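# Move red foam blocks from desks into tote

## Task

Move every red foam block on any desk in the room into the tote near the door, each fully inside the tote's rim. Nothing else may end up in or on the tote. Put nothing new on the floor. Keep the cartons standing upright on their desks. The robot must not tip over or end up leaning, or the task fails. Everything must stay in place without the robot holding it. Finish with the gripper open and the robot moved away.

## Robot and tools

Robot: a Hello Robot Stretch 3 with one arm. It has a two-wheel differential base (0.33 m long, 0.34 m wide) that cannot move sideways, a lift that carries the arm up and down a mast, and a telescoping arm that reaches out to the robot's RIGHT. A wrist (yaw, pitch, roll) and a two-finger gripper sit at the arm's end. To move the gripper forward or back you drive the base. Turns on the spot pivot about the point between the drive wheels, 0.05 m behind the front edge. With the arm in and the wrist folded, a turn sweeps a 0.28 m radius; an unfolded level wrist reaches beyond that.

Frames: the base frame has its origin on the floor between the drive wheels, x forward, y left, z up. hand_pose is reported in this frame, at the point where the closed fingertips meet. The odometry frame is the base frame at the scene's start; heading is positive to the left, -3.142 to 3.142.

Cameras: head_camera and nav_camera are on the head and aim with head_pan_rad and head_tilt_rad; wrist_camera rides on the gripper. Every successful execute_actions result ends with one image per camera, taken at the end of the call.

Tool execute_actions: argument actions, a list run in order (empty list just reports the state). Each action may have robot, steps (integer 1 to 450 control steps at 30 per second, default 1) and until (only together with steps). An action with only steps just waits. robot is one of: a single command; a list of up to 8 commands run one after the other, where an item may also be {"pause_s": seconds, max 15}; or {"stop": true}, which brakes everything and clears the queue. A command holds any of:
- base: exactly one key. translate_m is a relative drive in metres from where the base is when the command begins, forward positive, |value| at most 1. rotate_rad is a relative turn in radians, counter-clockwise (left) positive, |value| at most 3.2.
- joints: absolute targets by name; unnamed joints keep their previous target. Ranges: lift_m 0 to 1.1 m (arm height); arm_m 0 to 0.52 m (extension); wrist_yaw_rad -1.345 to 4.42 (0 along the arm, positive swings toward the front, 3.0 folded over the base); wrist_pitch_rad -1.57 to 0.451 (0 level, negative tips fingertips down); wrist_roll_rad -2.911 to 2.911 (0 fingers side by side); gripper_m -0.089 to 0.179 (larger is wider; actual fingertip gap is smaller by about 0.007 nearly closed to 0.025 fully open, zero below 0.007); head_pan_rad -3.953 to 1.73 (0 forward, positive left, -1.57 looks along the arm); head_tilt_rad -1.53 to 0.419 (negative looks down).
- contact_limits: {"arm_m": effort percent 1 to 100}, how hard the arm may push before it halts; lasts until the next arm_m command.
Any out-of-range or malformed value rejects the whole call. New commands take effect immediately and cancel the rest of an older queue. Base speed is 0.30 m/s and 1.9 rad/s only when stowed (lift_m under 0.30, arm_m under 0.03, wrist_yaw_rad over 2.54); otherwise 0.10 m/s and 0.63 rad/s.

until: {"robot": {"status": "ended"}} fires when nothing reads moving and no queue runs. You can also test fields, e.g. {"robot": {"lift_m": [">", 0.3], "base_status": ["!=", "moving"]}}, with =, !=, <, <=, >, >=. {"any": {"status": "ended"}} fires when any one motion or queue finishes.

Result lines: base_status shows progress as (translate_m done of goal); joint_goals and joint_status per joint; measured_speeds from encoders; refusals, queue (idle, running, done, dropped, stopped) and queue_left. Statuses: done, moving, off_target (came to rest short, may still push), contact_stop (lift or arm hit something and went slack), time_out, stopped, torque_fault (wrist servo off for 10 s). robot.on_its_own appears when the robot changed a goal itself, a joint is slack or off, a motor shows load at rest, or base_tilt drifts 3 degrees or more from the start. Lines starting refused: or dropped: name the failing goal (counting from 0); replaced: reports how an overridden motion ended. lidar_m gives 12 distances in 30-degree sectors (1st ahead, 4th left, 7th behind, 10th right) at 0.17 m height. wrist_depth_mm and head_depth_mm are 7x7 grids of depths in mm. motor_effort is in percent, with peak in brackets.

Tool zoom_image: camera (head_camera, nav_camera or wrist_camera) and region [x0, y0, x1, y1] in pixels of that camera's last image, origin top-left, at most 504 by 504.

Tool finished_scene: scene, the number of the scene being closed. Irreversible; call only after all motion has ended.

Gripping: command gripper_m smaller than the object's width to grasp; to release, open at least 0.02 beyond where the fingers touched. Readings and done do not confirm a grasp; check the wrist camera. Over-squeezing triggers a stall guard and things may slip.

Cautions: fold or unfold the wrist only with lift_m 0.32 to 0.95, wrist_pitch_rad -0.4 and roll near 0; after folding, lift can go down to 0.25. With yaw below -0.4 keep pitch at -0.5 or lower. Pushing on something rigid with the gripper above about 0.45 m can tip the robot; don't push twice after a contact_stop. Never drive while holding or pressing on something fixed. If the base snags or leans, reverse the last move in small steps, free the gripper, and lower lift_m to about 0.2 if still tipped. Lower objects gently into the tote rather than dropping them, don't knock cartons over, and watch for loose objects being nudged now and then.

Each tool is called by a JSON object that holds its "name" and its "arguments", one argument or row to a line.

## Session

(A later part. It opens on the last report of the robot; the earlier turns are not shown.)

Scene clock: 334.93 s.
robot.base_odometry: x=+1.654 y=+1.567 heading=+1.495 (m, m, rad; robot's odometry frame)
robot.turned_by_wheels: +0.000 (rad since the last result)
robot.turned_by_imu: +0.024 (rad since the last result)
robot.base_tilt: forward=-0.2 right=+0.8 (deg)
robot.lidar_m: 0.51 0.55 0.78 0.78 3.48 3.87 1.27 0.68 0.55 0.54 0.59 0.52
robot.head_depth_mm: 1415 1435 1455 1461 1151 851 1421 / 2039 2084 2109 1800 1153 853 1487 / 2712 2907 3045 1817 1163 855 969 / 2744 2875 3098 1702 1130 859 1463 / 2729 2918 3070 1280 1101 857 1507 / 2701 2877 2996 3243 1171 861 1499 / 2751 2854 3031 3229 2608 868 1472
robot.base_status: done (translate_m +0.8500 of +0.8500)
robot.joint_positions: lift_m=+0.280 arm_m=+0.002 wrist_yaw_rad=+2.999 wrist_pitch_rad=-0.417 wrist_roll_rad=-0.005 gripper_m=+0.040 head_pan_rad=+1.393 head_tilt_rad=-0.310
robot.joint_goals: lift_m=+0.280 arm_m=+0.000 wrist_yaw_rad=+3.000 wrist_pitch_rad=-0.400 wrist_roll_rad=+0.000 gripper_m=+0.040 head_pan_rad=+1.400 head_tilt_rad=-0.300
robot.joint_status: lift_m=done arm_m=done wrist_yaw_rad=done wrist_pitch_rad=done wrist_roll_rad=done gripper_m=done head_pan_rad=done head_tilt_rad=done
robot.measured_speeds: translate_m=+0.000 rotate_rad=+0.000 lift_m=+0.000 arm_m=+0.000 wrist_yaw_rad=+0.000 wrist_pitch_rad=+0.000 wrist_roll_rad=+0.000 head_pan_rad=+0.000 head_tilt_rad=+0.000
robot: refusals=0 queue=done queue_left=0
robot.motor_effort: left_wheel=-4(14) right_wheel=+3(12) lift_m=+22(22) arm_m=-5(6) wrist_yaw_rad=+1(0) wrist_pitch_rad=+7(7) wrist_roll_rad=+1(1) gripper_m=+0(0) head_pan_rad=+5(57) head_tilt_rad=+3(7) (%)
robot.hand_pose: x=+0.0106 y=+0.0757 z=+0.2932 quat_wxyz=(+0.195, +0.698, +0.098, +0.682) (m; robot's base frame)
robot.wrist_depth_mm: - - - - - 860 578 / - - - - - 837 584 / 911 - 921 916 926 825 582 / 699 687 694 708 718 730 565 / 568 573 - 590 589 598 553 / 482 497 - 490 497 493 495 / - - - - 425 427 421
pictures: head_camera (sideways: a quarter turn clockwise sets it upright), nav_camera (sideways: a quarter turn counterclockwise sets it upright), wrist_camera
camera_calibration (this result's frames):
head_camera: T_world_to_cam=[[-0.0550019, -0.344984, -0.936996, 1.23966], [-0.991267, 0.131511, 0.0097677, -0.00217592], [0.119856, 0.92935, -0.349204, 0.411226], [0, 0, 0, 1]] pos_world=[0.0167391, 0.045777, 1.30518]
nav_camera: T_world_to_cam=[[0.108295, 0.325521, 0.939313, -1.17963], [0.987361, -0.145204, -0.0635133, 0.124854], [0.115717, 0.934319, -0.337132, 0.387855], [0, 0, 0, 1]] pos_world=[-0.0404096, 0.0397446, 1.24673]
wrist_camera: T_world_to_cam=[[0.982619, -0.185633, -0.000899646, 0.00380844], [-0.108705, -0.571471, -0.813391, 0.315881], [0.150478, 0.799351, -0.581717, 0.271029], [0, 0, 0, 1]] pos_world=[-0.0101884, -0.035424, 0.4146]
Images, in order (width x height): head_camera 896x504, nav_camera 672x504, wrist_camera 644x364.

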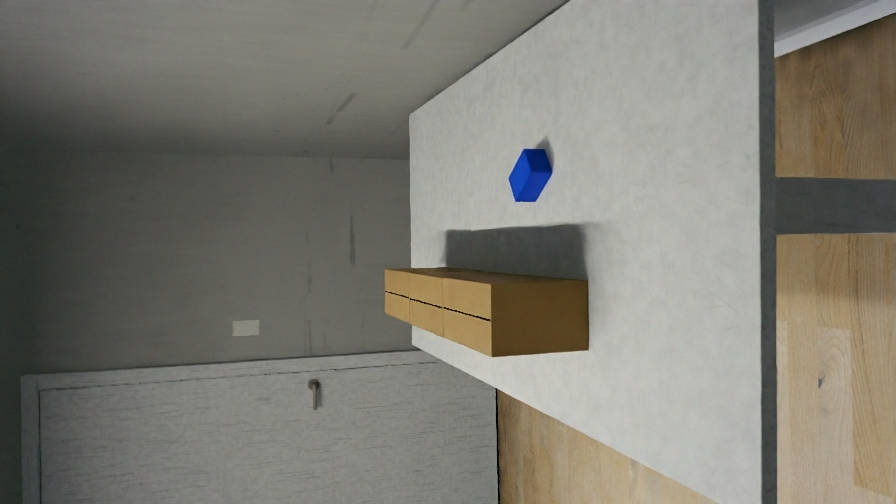

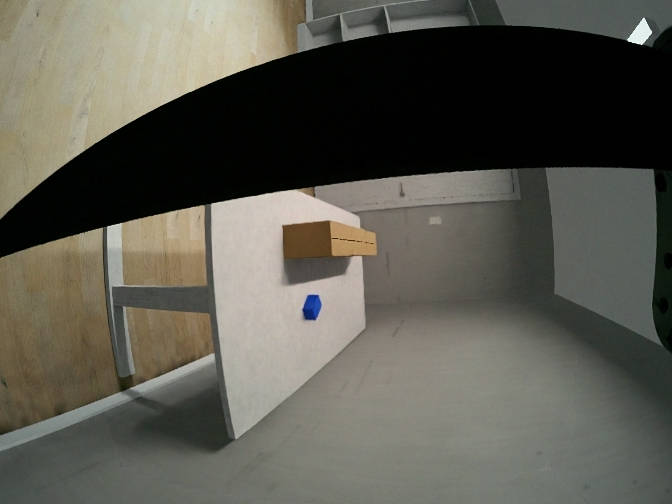

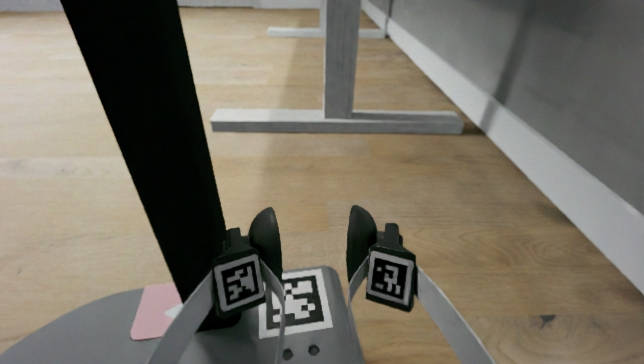

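{"name": "execute_actions", "arguments": {
  "actions": [
    {"robot":[{"base":{"translate_m":-0.85}},{"base":{"rotate_rad":-1.57},"joints":{"head_pan_rad":-1.57,"head_tilt_rad":-0.6}},{"joints":{"lift_m":0.9}},{"joints":{"lift_m":1.1,"wrist_yaw_rad":0,"gripper_m":0.13}},{"joints":{"wrist_pitch_rad":-0.6,"arm_m":0.2}}],"steps":450,"until":{"robot":{"status":"ended"}}},
    {"steps":450,"until":{"robot":{"status":"ended"}}}
  ]
}}

Scene clock: 361.70 s.
robot.base_odometry: x=+1.589 y=+0.720 heading=-0.075 (m, m, rad; robot's odometry frame)
robot.turned_by_wheels: -1.570 (rad since the last result)
robot.turned_by_imu: -1.572 (rad since the last result)
robot.base_tilt: forward=-0.1 right=+0.9 (deg)
robot.lidar_m: 0.43 0.47 0.73 1.35 1.25 2.26 3.20 3.53 3.11 0.43 0.54 0.44
robot.head_depth_mm: - - 749 593 467 1344 1221 / - - 762 595 469 653 1216 / - - - 600 472 631 766 / 2027 1235 789 601 472 1366 1229 / 1376 1253 841 605 474 1420 1235 / 1019 1053 842 607 476 1225 1184 / 810 835 819 610 479 943 973
robot.base_status: done (rotate_rad -1.5699 of -1.5700)
robot.joint_positions: lift_m=+1.100 arm_m=+0.200 wrist_yaw_rad=+0.001 wrist_pitch_rad=-0.611 wrist_roll_rad=-0.005 gripper_m=+0.130 head_pan_rad=-1.563 head_tilt_rad=-0.593
robot.joint_goals: lift_m=+1.100 arm_m=+0.200 wrist_yaw_rad=+0.000 wrist_pitch_rad=-0.600 wrist_roll_rad=+0.000 gripper_m=+0.130 head_pan_rad=-1.570 head_tilt_rad=-0.600
robot.joint_status: lift_m=done arm_m=done wrist_yaw_rad=done wrist_pitch_rad=done wrist_roll_rad=done gripper_m=done head_pan_rad=done head_tilt_rad=done
robot.measured_speeds: translate_m=+0.000 rotate_rad=+0.000 lift_m=+0.000 arm_m=+0.000 wrist_yaw_rad=+0.000 wrist_pitch_rad=+0.000 wrist_roll_rad=+0.000 head_pan_rad=+0.000 head_tilt_rad=+0.000
robot: refusals=0 queue=done queue_left=0
robot.motor_effort: left_wheel=+3(15) right_wheel=-2(9) lift_m=+41(44) arm_m=+3(7) wrist_yaw_rad=+0(2) wrist_pitch_rad=+4(7) wrist_roll_rad=+1(1) gripper_m=+1(82) head_pan_rad=-5(58) head_tilt_rad=-3(17) (%)
robot.hand_pose: x=-0.0215 y=-0.5406 z=+1.0716 quat_wxyz=(+0.676, +0.214, -0.672, -0.212) (m; robot's base frame)
robot.wrist_depth_mm: 402 567 654 669 641 352 233 / 411 498 508 477 529 349 217 / 402 410 418 423 430 335 213 / 344 350 354 358 359 322 209 / 299 308 306 310 311 295 209 / 265 - 272 273 276 266 240 / 239 236 242 243 244 244 250
pictures: head_camera (sideways: a quarter turn clockwise sets it upright), nav_camera (sideways: a quarter turn counterclockwise sets it upright), wrist_camera
camera_calibration (this result's frames):
head_camera: T_world_to_cam=[[-0.0115565, 0.597207, -0.802004, 1.06333], [0.998539, 0.0492296, 0.02227, -0.0305844], [0.0527821, -0.800575, -0.596904, 0.733937], [0, 0, 0, 1]] pos_world=[0.00408942, -0.0459516, 1.29157]
nav_camera: T_world_to_cam=[[-0.0444057, -0.588956, 0.806944, -1.00605], [-0.997341, -0.0205918, -0.0699123, 0.145267], [0.0577917, -0.807903, -0.586475, 0.712655], [0, 0, 0, 1]] pos_world=[0.0590205, -0.0137716, 1.23994]
wrist_camera: T_world_to_cam=[[-0.999027, 0.043429, 0.00768343, -0.00630109], [0.0263117, 0.726709, -0.686441, 1.16201], [-0.0353951, -0.685571, -0.727145, 0.570368], [0, 0, 0, 1]] pos_world=[-0.0166812, -0.453143, 1.21244]
Images, in order (width x height): head_camera 896x504, nav_camera 672x504, wrist_camera 644x364.

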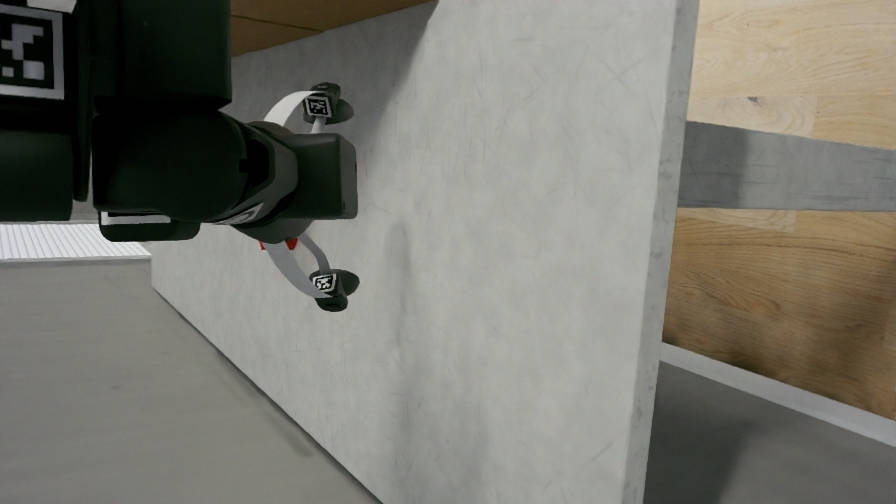

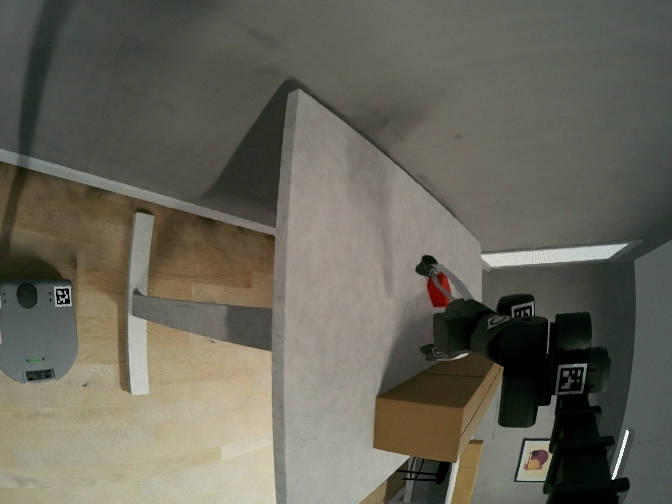

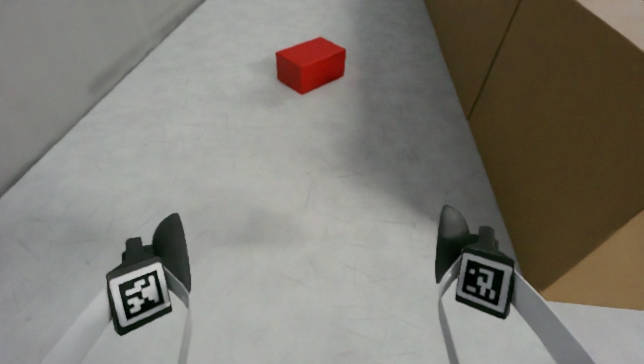

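{"name": "execute_actions", "arguments": {
  "actions": [
    {"robot":[{"joints":{"arm_m":0,"wrist_pitch_rad":0}},{"base":{"rotate_rad":0.35}},{"base":{"translate_m":-0.3}},{"base":{"rotate_rad":-0.35}},{"base":{"translate_m":0.282}},{"joints":{"arm_m":0.2}},{"joints":{"wrist_pitch_rad":-0.6}}],"steps":450,"until":{"robot":{"status":"ended"}}},
    {"steps":450,"until":{"robot":{"status":"ended"}}}
  ]
}}

Scene clock: 395.43 s.
robot.base_odometry: x=+1.582 y=+0.617 heading=-0.075 (m, m, rad; robot's odometry frame)
robot.turned_by_wheels: +0.000 (rad since the last result)
robot.turned_by_imu: +0.003 (rad since the last result)
robot.base_tilt: forward=-0.1 right=+0.9 (deg)
robot.lidar_m: 0.42 0.46 0.70 1.45 1.58 2.38 3.18 3.49 0.33 0.33 0.52 0.42
robot.head_depth_mm: - - 776 596 467 384 341 / - - 761 598 468 386 343 / - - - 601 470 388 352 / 1966 1239 785 603 472 390 352 / 1314 1244 837 606 475 389 1152 / 981 1021 841 606 475 390 1145 / 782 807 800 613 477 392 906
robot.base_status: done (translate_m +0.2820 of +0.2820)
robot.joint_positions: lift_m=+1.100 arm_m=+0.200 wrist_yaw_rad=+0.000 wrist_pitch_rad=-0.610 wrist_roll_rad=-0.005 gripper_m=+0.130 head_pan_rad=-1.563 head_tilt_rad=-0.593
robot.joint_goals: lift_m=+1.100 arm_m=+0.200 wrist_yaw_rad=+0.000 wrist_pitch_rad=-0.600 wrist_roll_rad=+0.000 gripper_m=+0.130 head_pan_rad=-1.570 head_tilt_rad=-0.600
robot.joint_status: lift_m=done arm_m=done wrist_yaw_rad=done wrist_pitch_rad=done wrist_roll_rad=done gripper_m=done head_pan_rad=done head_tilt_rad=done
robot.measured_speeds: translate_m=+0.000 rotate_rad=+0.000 lift_m=+0.000 arm_m=+0.000 wrist_yaw_rad=+0.000 wrist_pitch_rad=+0.000 wrist_roll_rad=+0.000 head_pan_rad=+0.000 head_tilt_rad=+0.000
robot: refusals=0 queue=done queue_left=0
robot.motor_effort: left_wheel=+3(11) right_wheel=-2(8) lift_m=+41(41) arm_m=+3(4) wrist_yaw_rad=-1(1) wrist_pitch_rad=+4(9) wrist_roll_rad=+1(1) gripper_m=+0(0) head_pan_rad=-4(4) head_tilt_rad=-2(2) (%)
robot.hand_pose: x=-0.0215 y=-0.5407 z=+1.0717 quat_wxyz=(+0.676, +0.213, -0.672, -0.212) (m; robot's base frame)
robot.wrist_depth_mm: 397 548 649 666 685 378 242 / 400 502 503 494 527 366 234 / 402 408 417 407 433 354 229 / 348 348 350 359 361 342 223 / 301 310 304 308 310 307 221 / 266 - 268 276 272 273 217 / 240 235 240 243 246 246 202
pictures: head_camera (sideways: a quarter turn clockwise sets it upright), nav_camera (sideways: a quarter turn counterclockwise sets it upright), wrist_camera
camera_calibration (this result's frames):
head_camera: T_world_to_cam=[[-0.0115334, 0.597208, -0.802003, 1.06333], [0.998541, 0.0491909, 0.02227, -0.0305844], [0.0527511, -0.800577, -0.596904, 0.733937], [0, 0, 0, 1]] pos_world=[0.00408764, -0.0459515, 1.29157]
nav_camera: T_world_to_cam=[[-0.0444285, -0.588954, 0.806944, -1.00605], [-0.997341, -0.0205532, -0.0699123, 0.145267], [0.0577604, -0.807905, -0.586475, 0.712655], [0, 0, 0, 1]] pos_world=[0.05902, -0.0137736, 1.23994]
wrist_camera: T_world_to_cam=[[-0.999015, 0.0437131, 0.00765501, -0.00616763], [0.0265147, 0.726256, -0.686912, 1.16245], [-0.0355865, -0.686033, -0.7267, 0.569651], [0, 0, 0, 1]] pos_world=[-0.0167115, -0.453165, 1.21251]
Images, in order (width x height): head_camera 896x504, nav_camera 672x504, wrist_camera 644x364.

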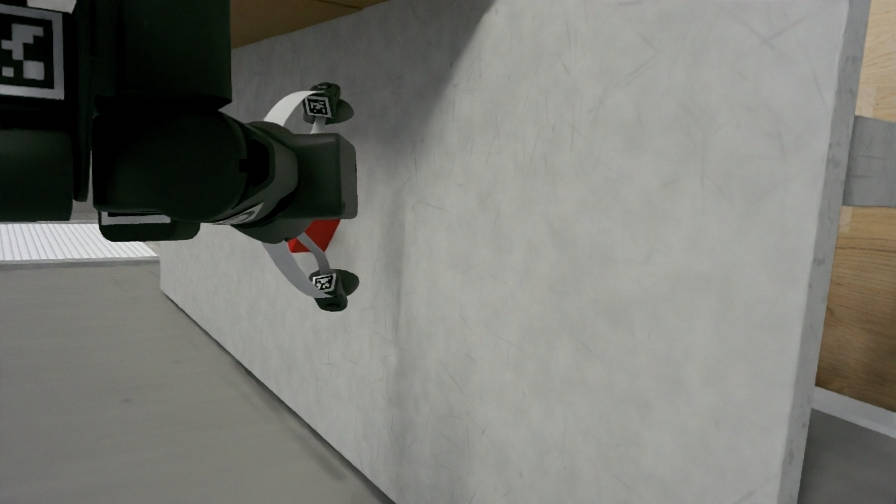

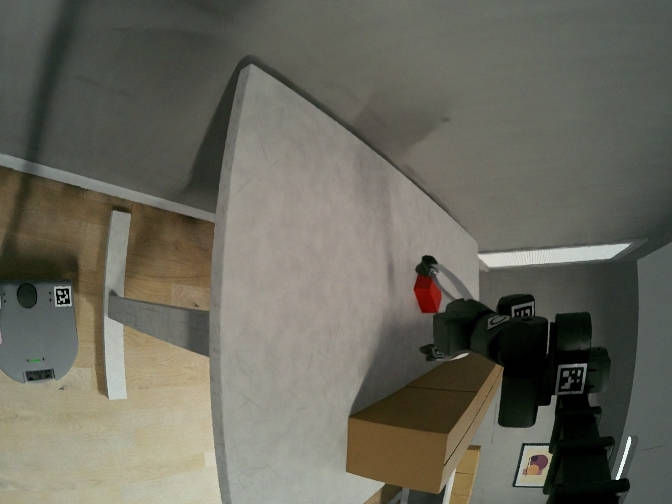

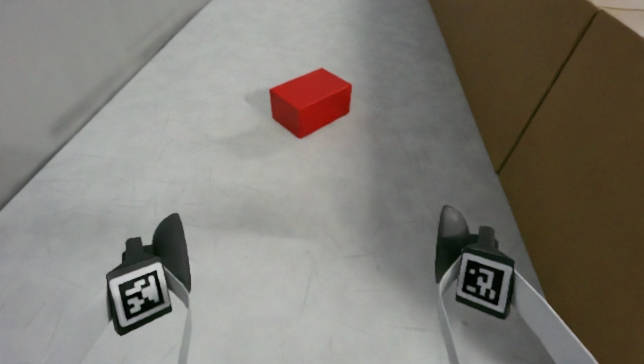

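{"name": "execute_actions", "arguments": {
  "actions": [
    {"robot":[{"base":{"translate_m":0.02},"joints":{"gripper_m":0.15,"arm_m":0.4}},{"joints":{"lift_m":1.02}}],"steps":450,"until":{"robot":{"status":"ended"}}}
  ]
}}

Scene clock: 407.33 s.
robot.base_odometry: x=+1.602 y=+0.616 heading=-0.075 (m, m, rad; robot's odometry frame)
robot.turned_by_wheels: +0.000 (rad since the last result)
robot.turned_by_imu: +0.001 (rad since the last result)
robot.base_tilt: forward=-0.1 right=+1.0 (deg)
robot.lidar_m: 0.40 0.44 0.67 1.44 1.58 2.39 3.19 3.51 0.33 0.33 0.50 0.40
robot.head_depth_mm: 2681 - 814 594 467 385 341 / 2689 - 820 598 468 386 342 / 2765 - 747 599 470 387 351 / 1859 1342 787 601 472 388 1155 / 1256 1227 837 608 474 390 1161 / 932 969 841 608 475 391 1119 / 746 772 777 610 477 393 862
robot.base_status: done (translate_m +0.0200 of +0.0200)
robot.joint_positions: lift_m=+1.020 arm_m=+0.400 wrist_yaw_rad=+0.000 wrist_pitch_rad=-0.611 wrist_roll_rad=-0.005 gripper_m=+0.150 head_pan_rad=-1.563 head_tilt_rad=-0.593
robot.joint_goals: lift_m=+1.020 arm_m=+0.400 wrist_yaw_rad=+0.000 wrist_pitch_rad=-0.600 wrist_roll_rad=+0.000 gripper_m=+0.150 head_pan_rad=-1.570 head_tilt_rad=-0.600
robot.joint_status: lift_m=done arm_m=done wrist_yaw_rad=done wrist_pitch_rad=done wrist_roll_rad=done gripper_m=done head_pan_rad=done head_tilt_rad=done
robot.measured_speeds: translate_m=+0.000 rotate_rad=+0.000 lift_m=+0.000 arm_m=+0.000 wrist_yaw_rad=+0.000 wrist_pitch_rad=+0.000 wrist_roll_rad=+0.000 head_pan_rad=+0.000 head_tilt_rad=+0.000
robot: refusals=0 queue=done queue_left=0
robot.motor_effort: left_wheel=+2(9) right_wheel=-1(3) lift_m=+22(41) arm_m=+3(6) wrist_yaw_rad=-1(1) wrist_pitch_rad=+5(4) wrist_roll_rad=+1(1) gripper_m=+0(72) head_pan_rad=-4(4) head_tilt_rad=-2(2) (%)
robot.hand_pose: x=-0.0215 y=-0.7406 z=+0.9923 quat_wxyz=(+0.676, +0.214, -0.672, -0.213) (m; robot's base frame)
robot.wrist_depth_mm: 350 429 444 456 465 438 294 / 337 343 349 355 356 368 289 / 282 279 285 214 273 296 280 / 235 240 242 193 238 250 252 / 206 213 210 207 214 221 219 / 182 - 186 187 188 - 192 / - 162 166 167 169 170 171
pictures: head_camera (sideways: a quarter turn clockwise sets it upright), nav_camera (sideways: a quarter turn counterclockwise sets it upright), wrist_camera
camera_calibration (this result's frames):
head_camera: T_world_to_cam=[[-0.0115255, 0.597208, -0.802003, 1.06333], [0.998542, 0.0491777, 0.02227, -0.0305844], [0.0527405, -0.800577, -0.596904, 0.733938], [0, 0, 0, 1]] pos_world=[0.00408703, -0.0459515, 1.29157]
nav_camera: T_world_to_cam=[[-0.0444363, -0.588954, 0.806944, -1.00605], [-0.997342, -0.02054, -0.0699123, 0.145267], [0.0577497, -0.807906, -0.586475, 0.712655], [0, 0, 0, 1]] pos_world=[0.0590198, -0.0137743, 1.23994]
wrist_camera: T_world_to_cam=[[-0.999014, 0.0437182, 0.00769904, 0.00313292], [0.0265238, 0.726943, -0.686185, 1.25283], [-0.0355955, -0.685305, -0.727386, 0.37609], [0, 0, 0, 1]] pos_world=[-0.0167129, -0.653139, 1.13321]
Images, in order (width x height): head_camera 896x504, nav_camera 672x504, wrist_camera 644x364.

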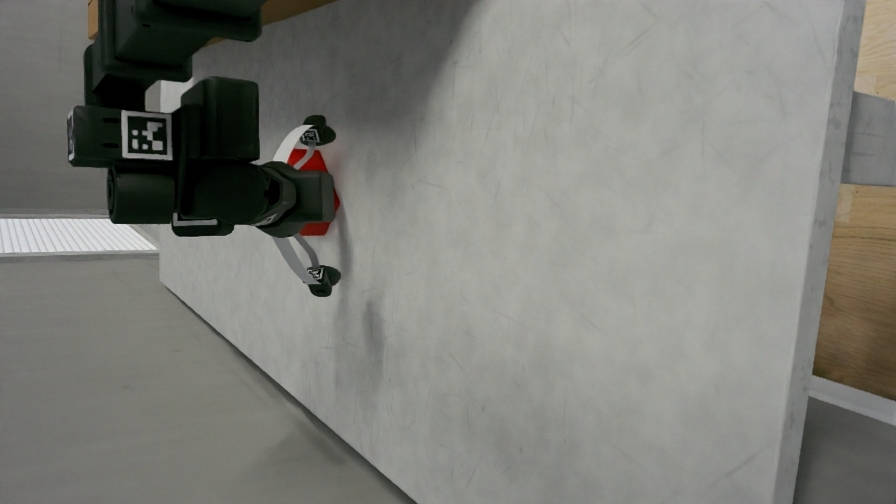

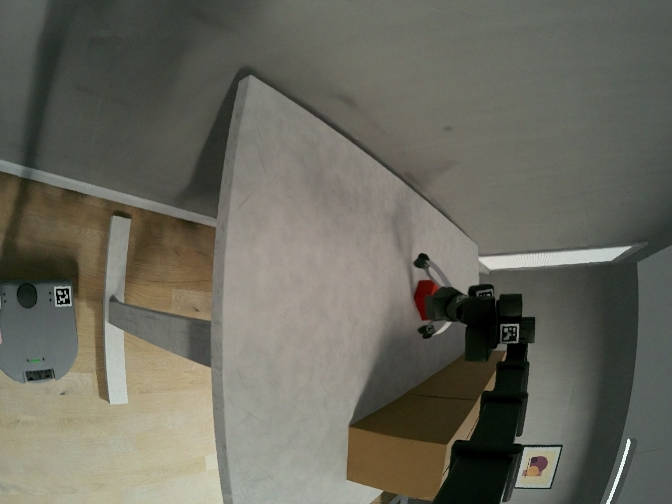

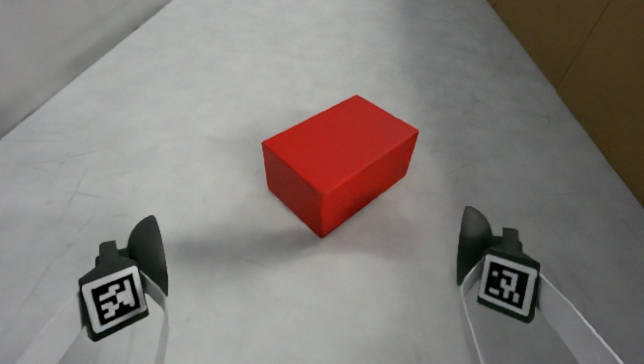

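{"name": "execute_actions", "arguments": {
  "actions": [
    {"robot":[{"base":{"translate_m":-0.012},"joints":{"arm_m":0.48}},{"joints":{"lift_m":1.0}}],"steps":450,"until":{"robot":{"status":"ended"}}}
  ]
}}

{"name": "execute_actions", "arguments": {
  "actions": [
    {"robot":[{"joints":{"gripper_m":0.05}},{"pause_s":1},{"joints":{"gripper_m":0.02}},{"pause_s":1}],"steps":300,"until":{"robot":{"status":"ended"}}}
  ]
}}

Scene clock: 416.43 s.
robot.base_odometry: x=+1.590 y=+0.617 heading=-0.075 (m, m, rad; robot's odometry frame)
robot.turned_by_wheels: +0.000 (rad since the last result)
robot.turned_by_imu: +0.001 (rad since the last result)
robot.base_tilt: forward=-0.1 right=+0.9 (deg)
robot.lidar_m: 0.41 0.45 0.69 1.45 1.58 2.38 3.20 3.50 0.33 0.33 0.51 0.41
robot.head_depth_mm: 2659 - 774 594 467 384 341 / 2699 1208 819 598 469 386 342 / 2726 - 779 600 470 387 352 / 1943 1344 789 602 472 388 352 / 1289 1247 840 603 473 389 1152 / 962 998 838 609 476 390 1130 / 766 789 783 613 477 392 892
robot.base_status: done (translate_m -0.0120 of -0.0120)
robot.joint_positions: lift_m=+1.000 arm_m=+0.480 wrist_yaw_rad=+0.000 wrist_pitch_rad=-0.611 wrist_roll_rad=-0.004 gripper_m=+0.150 head_pan_rad=-1.563 head_tilt_rad=-0.593
robot.joint_goals: lift_m=+1.000 arm_m=+0.480 wrist_yaw_rad=+0.000 wrist_pitch_rad=-0.600 wrist_roll_rad=+0.000 gripper_m=+0.150 head_pan_rad=-1.570 head_tilt_rad=-0.600
robot.joint_status: lift_m=done arm_m=done wrist_yaw_rad=done wrist_pitch_rad=done wrist_roll_rad=done gripper_m=done head_pan_rad=done head_tilt_rad=done
robot.measured_speeds: translate_m=+0.000 rotate_rad=+0.000 lift_m=+0.000 arm_m=+0.000 wrist_yaw_rad=+0.000 wrist_pitch_rad=+0.000 wrist_roll_rad=+0.000 head_pan_rad=+0.000 head_tilt_rad=+0.000
robot: refusals=0 queue=done queue_left=0
robot.motor_effort: left_wheel=+2(5) right_wheel=-3(8) lift_m=+21(22) arm_m=+4(5) wrist_yaw_rad=-1(0) wrist_pitch_rad=+4(5) wrist_roll_rad=+1(1) gripper_m=+1(1) head_pan_rad=-6(4) head_tilt_rad=-3(3) (%)
robot.hand_pose: x=-0.0215 y=-0.8207 z=+0.9725 quat_wxyz=(+0.676, +0.213, -0.673, -0.212) (m; robot's base frame)
robot.wrist_depth_mm: 349 389 401 408 410 401 293 / 300 305 308 312 320 327 288 / 250 251 253 255 261 265 257 / 211 213 215 154 166 222 224 / 184 188 136 134 143 199 193 / 164 - 158 121 165 - 170 / - 144 147 134 149 151 151
pictures: head_camera (sideways: a quarter turn clockwise sets it upright), nav_camera (sideways: a quarter turn counterclockwise sets it upright), wrist_camera
camera_calibration (this result's frames):
head_camera: T_world_to_cam=[[-0.0115254, 0.597208, -0.802003, 1.06333], [0.998542, 0.0491775, 0.02227, -0.0305844], [0.0527404, -0.800577, -0.596904, 0.733938], [0, 0, 0, 1]] pos_world=[0.00408703, -0.0459515, 1.29157]
nav_camera: T_world_to_cam=[[-0.0444364, -0.588954, 0.806944, -1.00605], [-0.997342, -0.0205399, -0.0699123, 0.145267], [0.0577496, -0.807906, -0.586475, 0.712655], [0, 0, 0, 1]] pos_world=[0.0590198, -0.0137744, 1.23994]
wrist_camera: T_world_to_cam=[[-0.998994, 0.04432, 0.00682337, 0.00813304], [0.0275376, 0.72643, -0.686688, 1.29756], [-0.0353907, -0.68581, -0.72692, 0.305904], [0, 0, 0, 1]] pos_world=[-0.0167807, -0.733157, 1.11333]
Images, in order (width x height): head_camera 896x504, nav_camera 672x504, wrist_camera 644x364.

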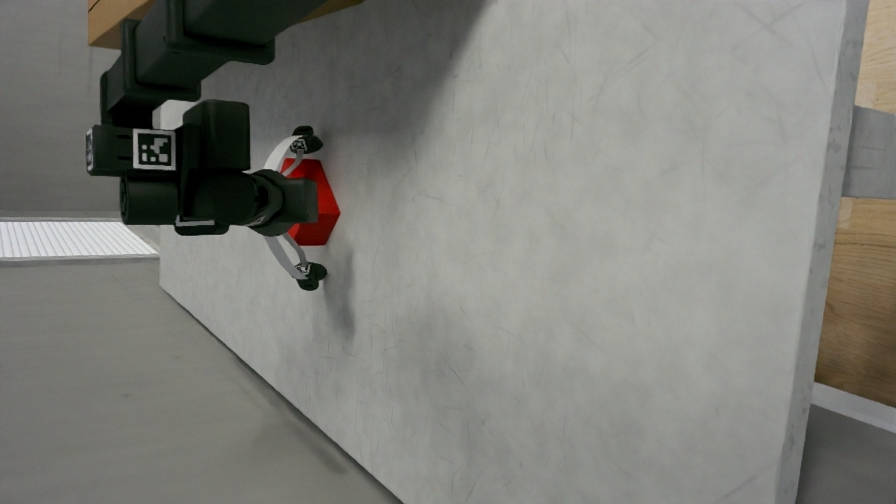

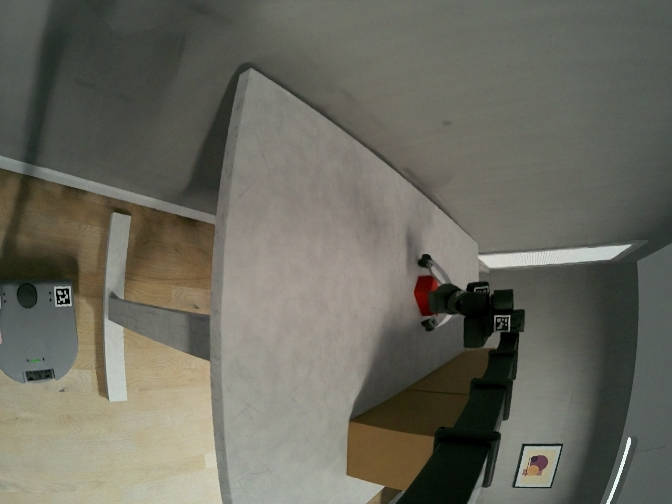

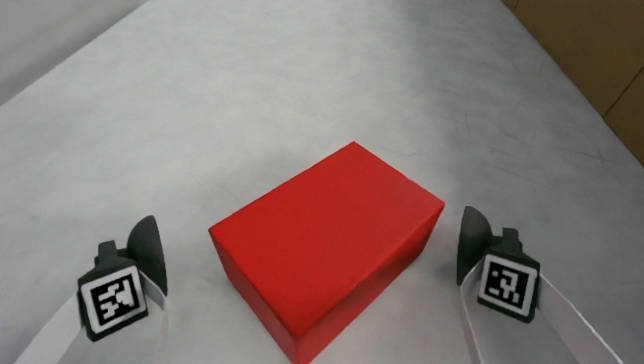

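Scene clock: 420.87 s.
robot.base_odometry: x=+1.590 y=+0.617 heading=-0.075 (m, m, rad; robot's odometry frame)
robot.turned_by_wheels: +0.000 (rad since the last result)
robot.turned_by_imu: +0.001 (rad since the last result)
robot.base_tilt: forward=-0.1 right=+0.8 (deg)
robot.lidar_m: 0.41 0.45 0.69 1.45 1.57 2.38 3.18 3.53 0.33 0.33 0.51 0.41
robot.head_depth_mm: 2631 - 770 592 467 385 342 / 2717 1204 824 597 468 386 343 / 2722 - 782 598 470 388 351 / 1959 1350 787 601 472 389 352 / 1292 1238 839 604 474 390 1161 / 963 1000 845 608 476 391 1131 / 767 788 786 612 477 392 888
robot.base_status: done (translate_m -0.0120 of -0.0120)
robot.joint_positions: lift_m=+1.000 arm_m=+0.480 wrist_yaw_rad=+0.016 wrist_pitch_rad=-0.598 wrist_roll_rad=+0.004 gripper_m=+0.025 head_pan_rad=-1.563 head_tilt_rad=-0.594
robot.joint_goals: lift_m=+1.000 arm_m=+0.480 wrist_yaw_rad=+0.000 wrist_pitch_rad=-0.600 wrist_roll_rad=+0.000 gripper_m=+0.026 head_pan_rad=-1.570 head_tilt_rad=-0.600
robot.joint_status: lift_m=done arm_m=done wrist_yaw_rad=done wrist_pitch_rad=done wrist_roll_rad=done gripper_m=done head_pan_rad=done head_tilt_rad=done
robot.measured_speeds: translate_m=+0.000 rotate_rad=+0.000 lift_m=+0.000 arm_m=+0.000 wrist_yaw_rad=+0.000 wrist_pitch_rad=+0.000 wrist_roll_rad=+0.000 head_pan_rad=+0.000 head_tilt_rad=+0.000
robot: refusals=0 queue=done queue_left=0
robot.on_its_own: gripper_m is held at +0.026, not at your +0.020, by its stall guard, which is still easing; wrist_yaw_rad is at rest, and its effort (-18) is outside its rest range (-12 to +12)
robot.motor_effort: left_wheel=+13(22) right_wheel=-15(27) lift_m=+21(21) arm_m=+4(4) wrist_yaw_rad=-18(37) wrist_pitch_rad=+0(4) wrist_roll_rad=-2(2) gripper_m=-4(100) head_pan_rad=-4(4) head_tilt_rad=-2(3) (%)
robot.hand_pose: x=-0.0183 y=-0.8227 z=+0.9750 quat_wxyz=(+0.676, +0.214, -0.675, -0.204) (m; robot's base frame)
robot.wrist_depth_mm: 339 407 409 421 425 420 305 / 320 315 320 327 329 332 300 / 258 259 259 188 266 267 265 / 217 217 220 155 219 225 226 / 188 189 141 133 193 193 195 / 166 167 159 145 - 170 171 / 148 149 149 149 151 152 152
pictures: head_camera (sideways: a quarter turn clockwise sets it upright), nav_camera (sideways: a quarter turn counterclockwise sets it upright), wrist_camera
camera_calibration (this result's frames):
head_camera: T_world_to_cam=[[-0.0115152, 0.597385, -0.801872, 1.06316], [0.998543, 0.0491532, 0.0222791, -0.0305963], [0.0527238, -0.800447, -0.59708, 0.734167], [0, 0, 0, 1]] pos_world=[0.00408611, -0.0459492, 1.29156]
nav_camera: T_world_to_cam=[[-0.0444465, -0.58913, 0.806815, -1.00588], [-0.997342, -0.0205051, -0.0699151, 0.14527], [0.0577329, -0.807778, -0.586653, 0.712887], [0, 0, 0, 1]] pos_world=[0.0590195, -0.0137617, 1.23993]
wrist_camera: T_world_to_cam=[[-0.99946, 0.0328432, -0.000474933, 0.00907406], [0.0239284, 0.718114, -0.695514, 1.30236], [-0.0225019, -0.69515, -0.718513, 0.290749], [0, 0, 0, 1]] pos_world=[-0.015552, -0.73343, 1.11472]
Images, in order (width x height): head_camera 896x504, nav_camera 672x504, wrist_camera 644x364.

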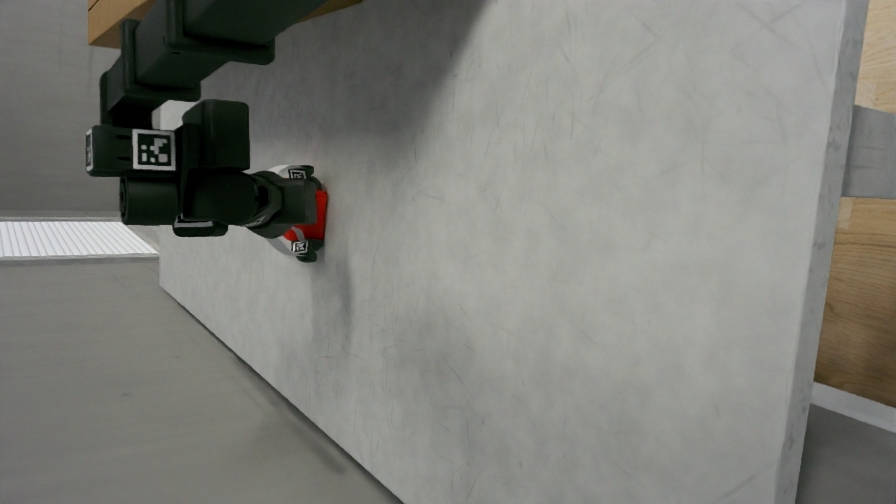

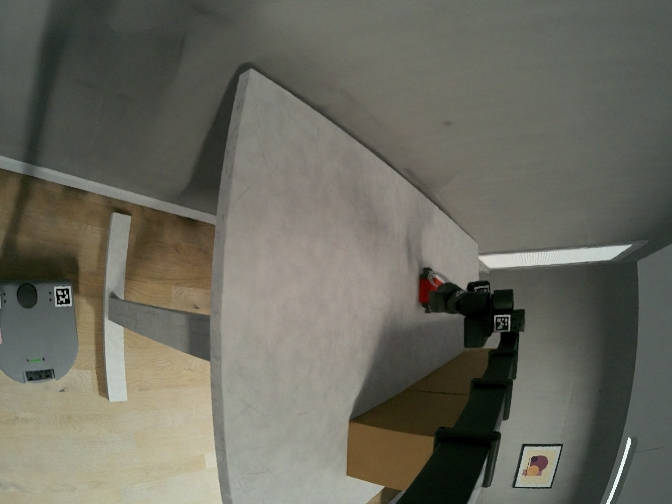

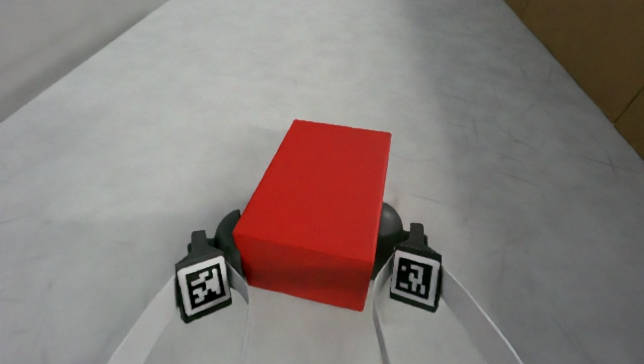

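{"name": "execute_actions", "arguments": {
  "actions": [
    {"robot":[{"joints":{"gripper_m":0.11}},{"joints":{"arm_m":0.515}},{"joints":{"gripper_m":0.03}},{"pause_s":1},{"joints":{"lift_m":1.1}},{"joints":{"arm_m":0.0}}],"steps":450,"until":{"robot":{"status":"ended"}}}
  ]
}}

Scene clock: 436.60 s.
robot.base_odometry: x=+1.590 y=+0.617 heading=-0.075 (m, m, rad; robot's odometry frame)
robot.turned_by_wheels: -0.001 (rad since the last result)
robot.turned_by_imu: -0.012 (rad since the last result)
robot.base_tilt: forward=-0.2 right=+0.9 (deg)
robot.lidar_m: 0.41 0.45 0.68 1.45 1.58 2.37 3.18 3.52 0.33 0.33 0.52 0.42
robot.head_depth_mm: - - - - - - 341 / - - - - - - 350 / - - - - - 376 351 / 2123 1445 826 636 469 387 1150 / 1386 1257 830 601 472 388 1159 / 1009 1045 833 603 473 390 1144 / 797 818 798 607 475 391 908
robot.base_status: done (translate_m -0.0120 of -0.0120)
robot.joint_positions: lift_m=+1.100 arm_m=+0.002 wrist_yaw_rad=+0.001 wrist_pitch_rad=-0.615 wrist_roll_rad=+0.004 gripper_m=+0.031 head_pan_rad=-1.564 head_tilt_rad=-0.597
robot.joint_goals: lift_m=+1.100 arm_m=+0.000 wrist_yaw_rad=+0.000 wrist_pitch_rad=-0.600 wrist_roll_rad=+0.000 gripper_m=+0.030 head_pan_rad=-1.570 head_tilt_rad=-0.600
robot.joint_status: lift_m=done arm_m=done wrist_yaw_rad=done wrist_pitch_rad=done wrist_roll_rad=done gripper_m=done head_pan_rad=done head_tilt_rad=done
robot.measured_speeds: translate_m=+0.000 rotate_rad=+0.000 lift_m=+0.000 arm_m=+0.000 wrist_yaw_rad=+0.000 wrist_pitch_rad=+0.000 wrist_roll_rad=+0.000 head_pan_rad=+0.000 head_tilt_rad=+0.000
robot: refusals=0 queue=done queue_left=0
robot.motor_effort: left_wheel=+0(28) right_wheel=+0(18) lift_m=+41(43) arm_m=-6(18) wrist_yaw_rad=-1(20) wrist_pitch_rad=+6(29) wrist_roll_rad=-1(2) gripper_m=-18(88) head_pan_rad=-4(4) head_tilt_rad=-2(3) (%)
robot.hand_pose: x=-0.0214 y=-0.3420 z=+1.0708 quat_wxyz=(+0.673, +0.214, -0.675, -0.214) (m; robot's base frame)
robot.wrist_depth_mm: 431 577 649 651 645 319 220 / 440 511 509 522 525 313 228 / 414 412 413 418 422 306 259 / 344 351 354 159 347 325 299 / 301 302 145 137 309 311 314 / 268 268 134 126 257 277 276 / 238 237 242 240 243 246 249
pictures: head_camera (sideways: a quarter turn clockwise sets it upright), nav_camera (sideways: a quarter turn counterclockwise sets it upright), wrist_camera
camera_calibration (this result's frames):
head_camera: T_world_to_cam=[[-0.0110665, 0.600292, -0.799705, 1.06033], [0.998582, 0.0482893, 0.0224293, -0.030792], [0.0520813, -0.798322, -0.599975, 0.737936], [0, 0, 0, 1]] pos_world=[0.00404983, -0.0459099, 1.29138]
nav_camera: T_world_to_cam=[[-0.0448885, -0.592011, 0.804679, -1.00309], [-0.99736, -0.0194699, -0.0699614, 0.14533], [0.0570849, -0.805695, -0.589574, 0.716691], [0, 0, 0, 1]] pos_world=[0.0590071, -0.0135789, 1.23988]
wrist_camera: T_world_to_cam=[[-0.998822, 0.0485296, 0.000450661, -0.00541031], [0.0351148, 0.72907, -0.683538, 1.01504], [-0.0335004, -0.682717, -0.729915, 0.710003], [0, 0, 0, 1]] pos_world=[-0.0172615, -0.255042, 1.21206]
Images, in order (width x height): head_camera 896x504, nav_camera 672x504, wrist_camera 644x364.

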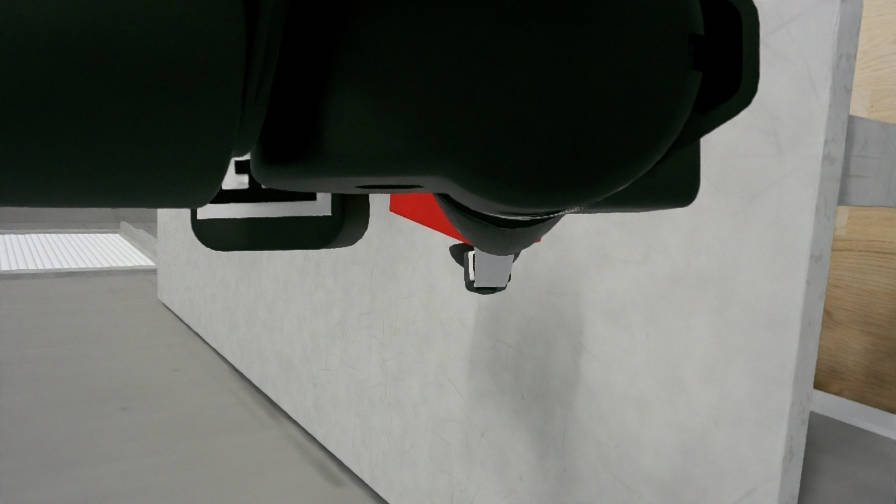

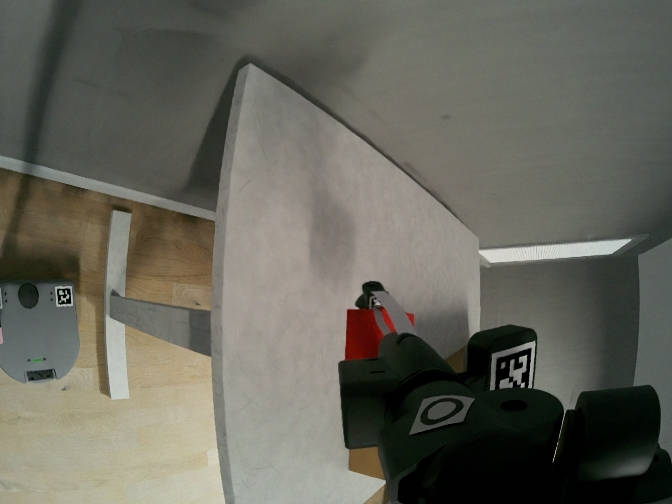

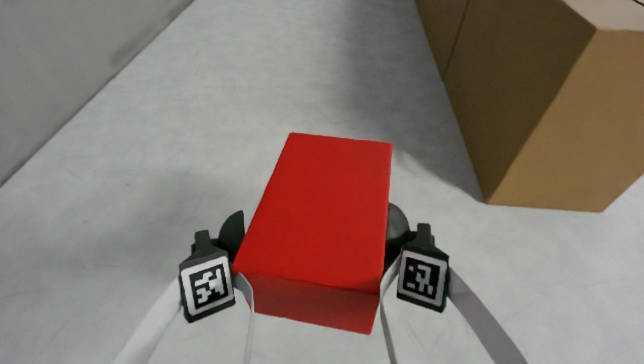

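{"name": "execute_actions", "arguments": {
  "actions": [
    {"robot":[{"joints":{"wrist_pitch_rad":-0.1}},{"base":{"translate_m":-1.0}},{"base":{"rotate_rad":-2.605},"joints":{"wrist_pitch_rad":-0.6}},{"base":{"translate_m":1.0},"joints":{"lift_m":0.6}},{"base":{"translate_m":1.0}}],"steps":450,"until":{"robot":{"status":"ended"}}},
    {"steps":450,"until":{"robot":{"status":"ended"}}},
    {"steps":450,"until":{"robot":{"status":"ended"}}}
  ]
}}

Scene clock: 490.23 s.
robot.base_odometry: x=-1.198 y=-0.199 heading=-2.680 (m, m, rad; robot's odometry frame)
robot.turned_by_wheels: -2.605 (rad since the last result)
robot.turned_by_imu: -2.603 (rad since the last result)
robot.base_tilt: forward=-0.2 right=+0.9 (deg)
robot.lidar_m: 0.64 1.43 1.50 1.64 2.95 2.50 3.24 2.42 1.94 0.64 0.65 0.77
robot.head_depth_mm: 1485 1715 2053 2118 1727 1437 1172 / 1290 1453 1683 1941 1733 1429 1199 / 1122 1262 1420 1621 1699 1436 685 / 1041 1141 1266 1420 1610 1452 1237 / 937 1015 1117 1244 1372 1130 1162 / 845 600 646 739 903 910 1135 / 527 607 642 863 971 845 1116
robot.base_status: done (translate_m +1.0000 of +1.0000)
robot.joint_positions: lift_m=+0.600 arm_m=+0.002 wrist_yaw_rad=+0.001 wrist_pitch_rad=-0.615 wrist_roll_rad=+0.004 gripper_m=+0.031 head_pan_rad=-1.564 head_tilt_rad=-0.597
robot.joint_goals: lift_m=+0.600 arm_m=+0.000 wrist_yaw_rad=+0.000 wrist_pitch_rad=-0.600 wrist_roll_rad=+0.000 gripper_m=+0.030 head_pan_rad=-1.570 head_tilt_rad=-0.600
robot.joint_status: lift_m=done arm_m=done wrist_yaw_rad=done wrist_pitch_rad=done wrist_roll_rad=done gripper_m=done head_pan_rad=done head_tilt_rad=done
robot.measured_speeds: translate_m=+0.000 rotate_rad=+0.000 lift_m=+0.000 arm_m=+0.000 wrist_yaw_rad=+0.000 wrist_pitch_rad=+0.000 wrist_roll_rad=+0.000 head_pan_rad=+0.000 head_tilt_rad=+0.000
robot: refusals=0 queue=done queue_left=0
robot.motor_effort: left_wheel=+2(11) right_wheel=-2(7) lift_m=+23(42) arm_m=-6(6) wrist_yaw_rad=-1(1) wrist_pitch_rad=+6(10) wrist_roll_rad=-1(2) gripper_m=-18(18) head_pan_rad=-4(4) head_tilt_rad=-2(1) (%)
robot.hand_pose: x=-0.0214 y=-0.3420 z=+0.5716 quat_wxyz=(+0.673, +0.214, -0.675, -0.214) (m; robot's base frame)
robot.wrist_depth_mm: 394 376 784 - - - - / 320 416 895 - - - - / 551 613 960 - - - - / 605 720 919 158 851 - - / 650 741 145 137 742 856 902 / 625 645 134 126 712 760 761 / 569 604 661 659 692 684 685
pictures: head_camera (sideways: a quarter turn clockwise sets it upright), nav_camera (sideways: a quarter turn counterclockwise sets it upright), wrist_camera
camera_calibration (this result's frames):
head_camera: T_world_to_cam=[[-0.0110664, 0.600292, -0.799705, 1.06033], [0.998582, 0.0482891, 0.0224293, -0.030792], [0.0520811, -0.798322, -0.599974, 0.737936], [0, 0, 0, 1]] pos_world=[0.00404982, -0.0459099, 1.29138]
nav_camera: T_world_to_cam=[[-0.0448887, -0.592011, 0.804679, -1.00309], [-0.99736, -0.0194697, -0.0699614, 0.14533], [0.0570847, -0.805695, -0.589574, 0.716691], [0, 0, 0, 1]] pos_world=[0.0590071, -0.0135789, 1.23988]
wrist_camera: T_world_to_cam=[[-0.998821, 0.0485362, 0.000440043, -0.00517725], [0.0351261, 0.729053, -0.683555, 0.67382], [-0.033498, -0.682734, -0.729899, 0.34562], [0, 0, 0, 1]] pos_world=[-0.0172622, -0.255033, 0.712863]
Images, in order (width x height): head_camera 896x504, nav_camera 672x504, wrist_camera 644x364.

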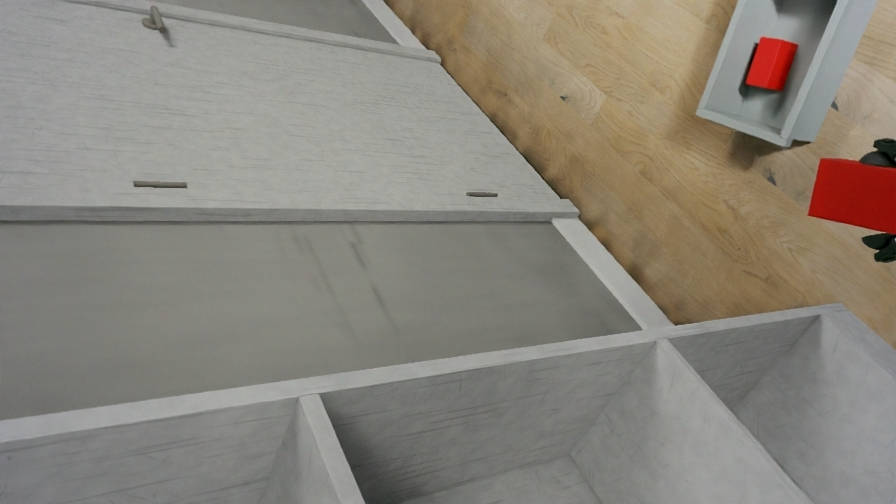

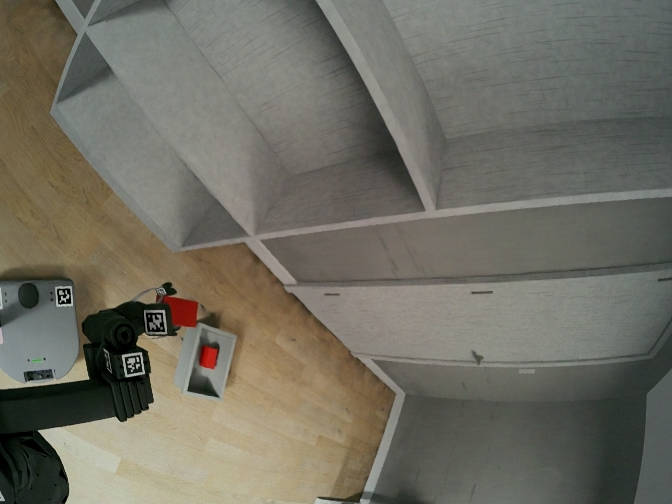

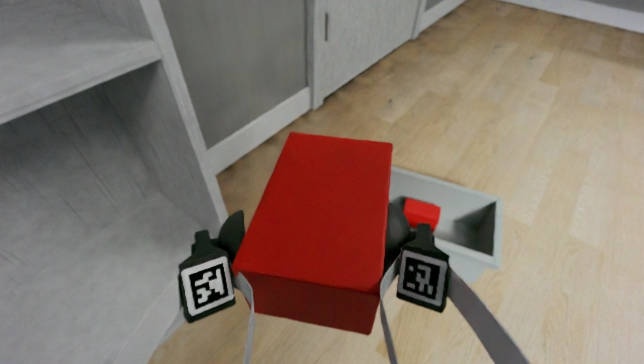

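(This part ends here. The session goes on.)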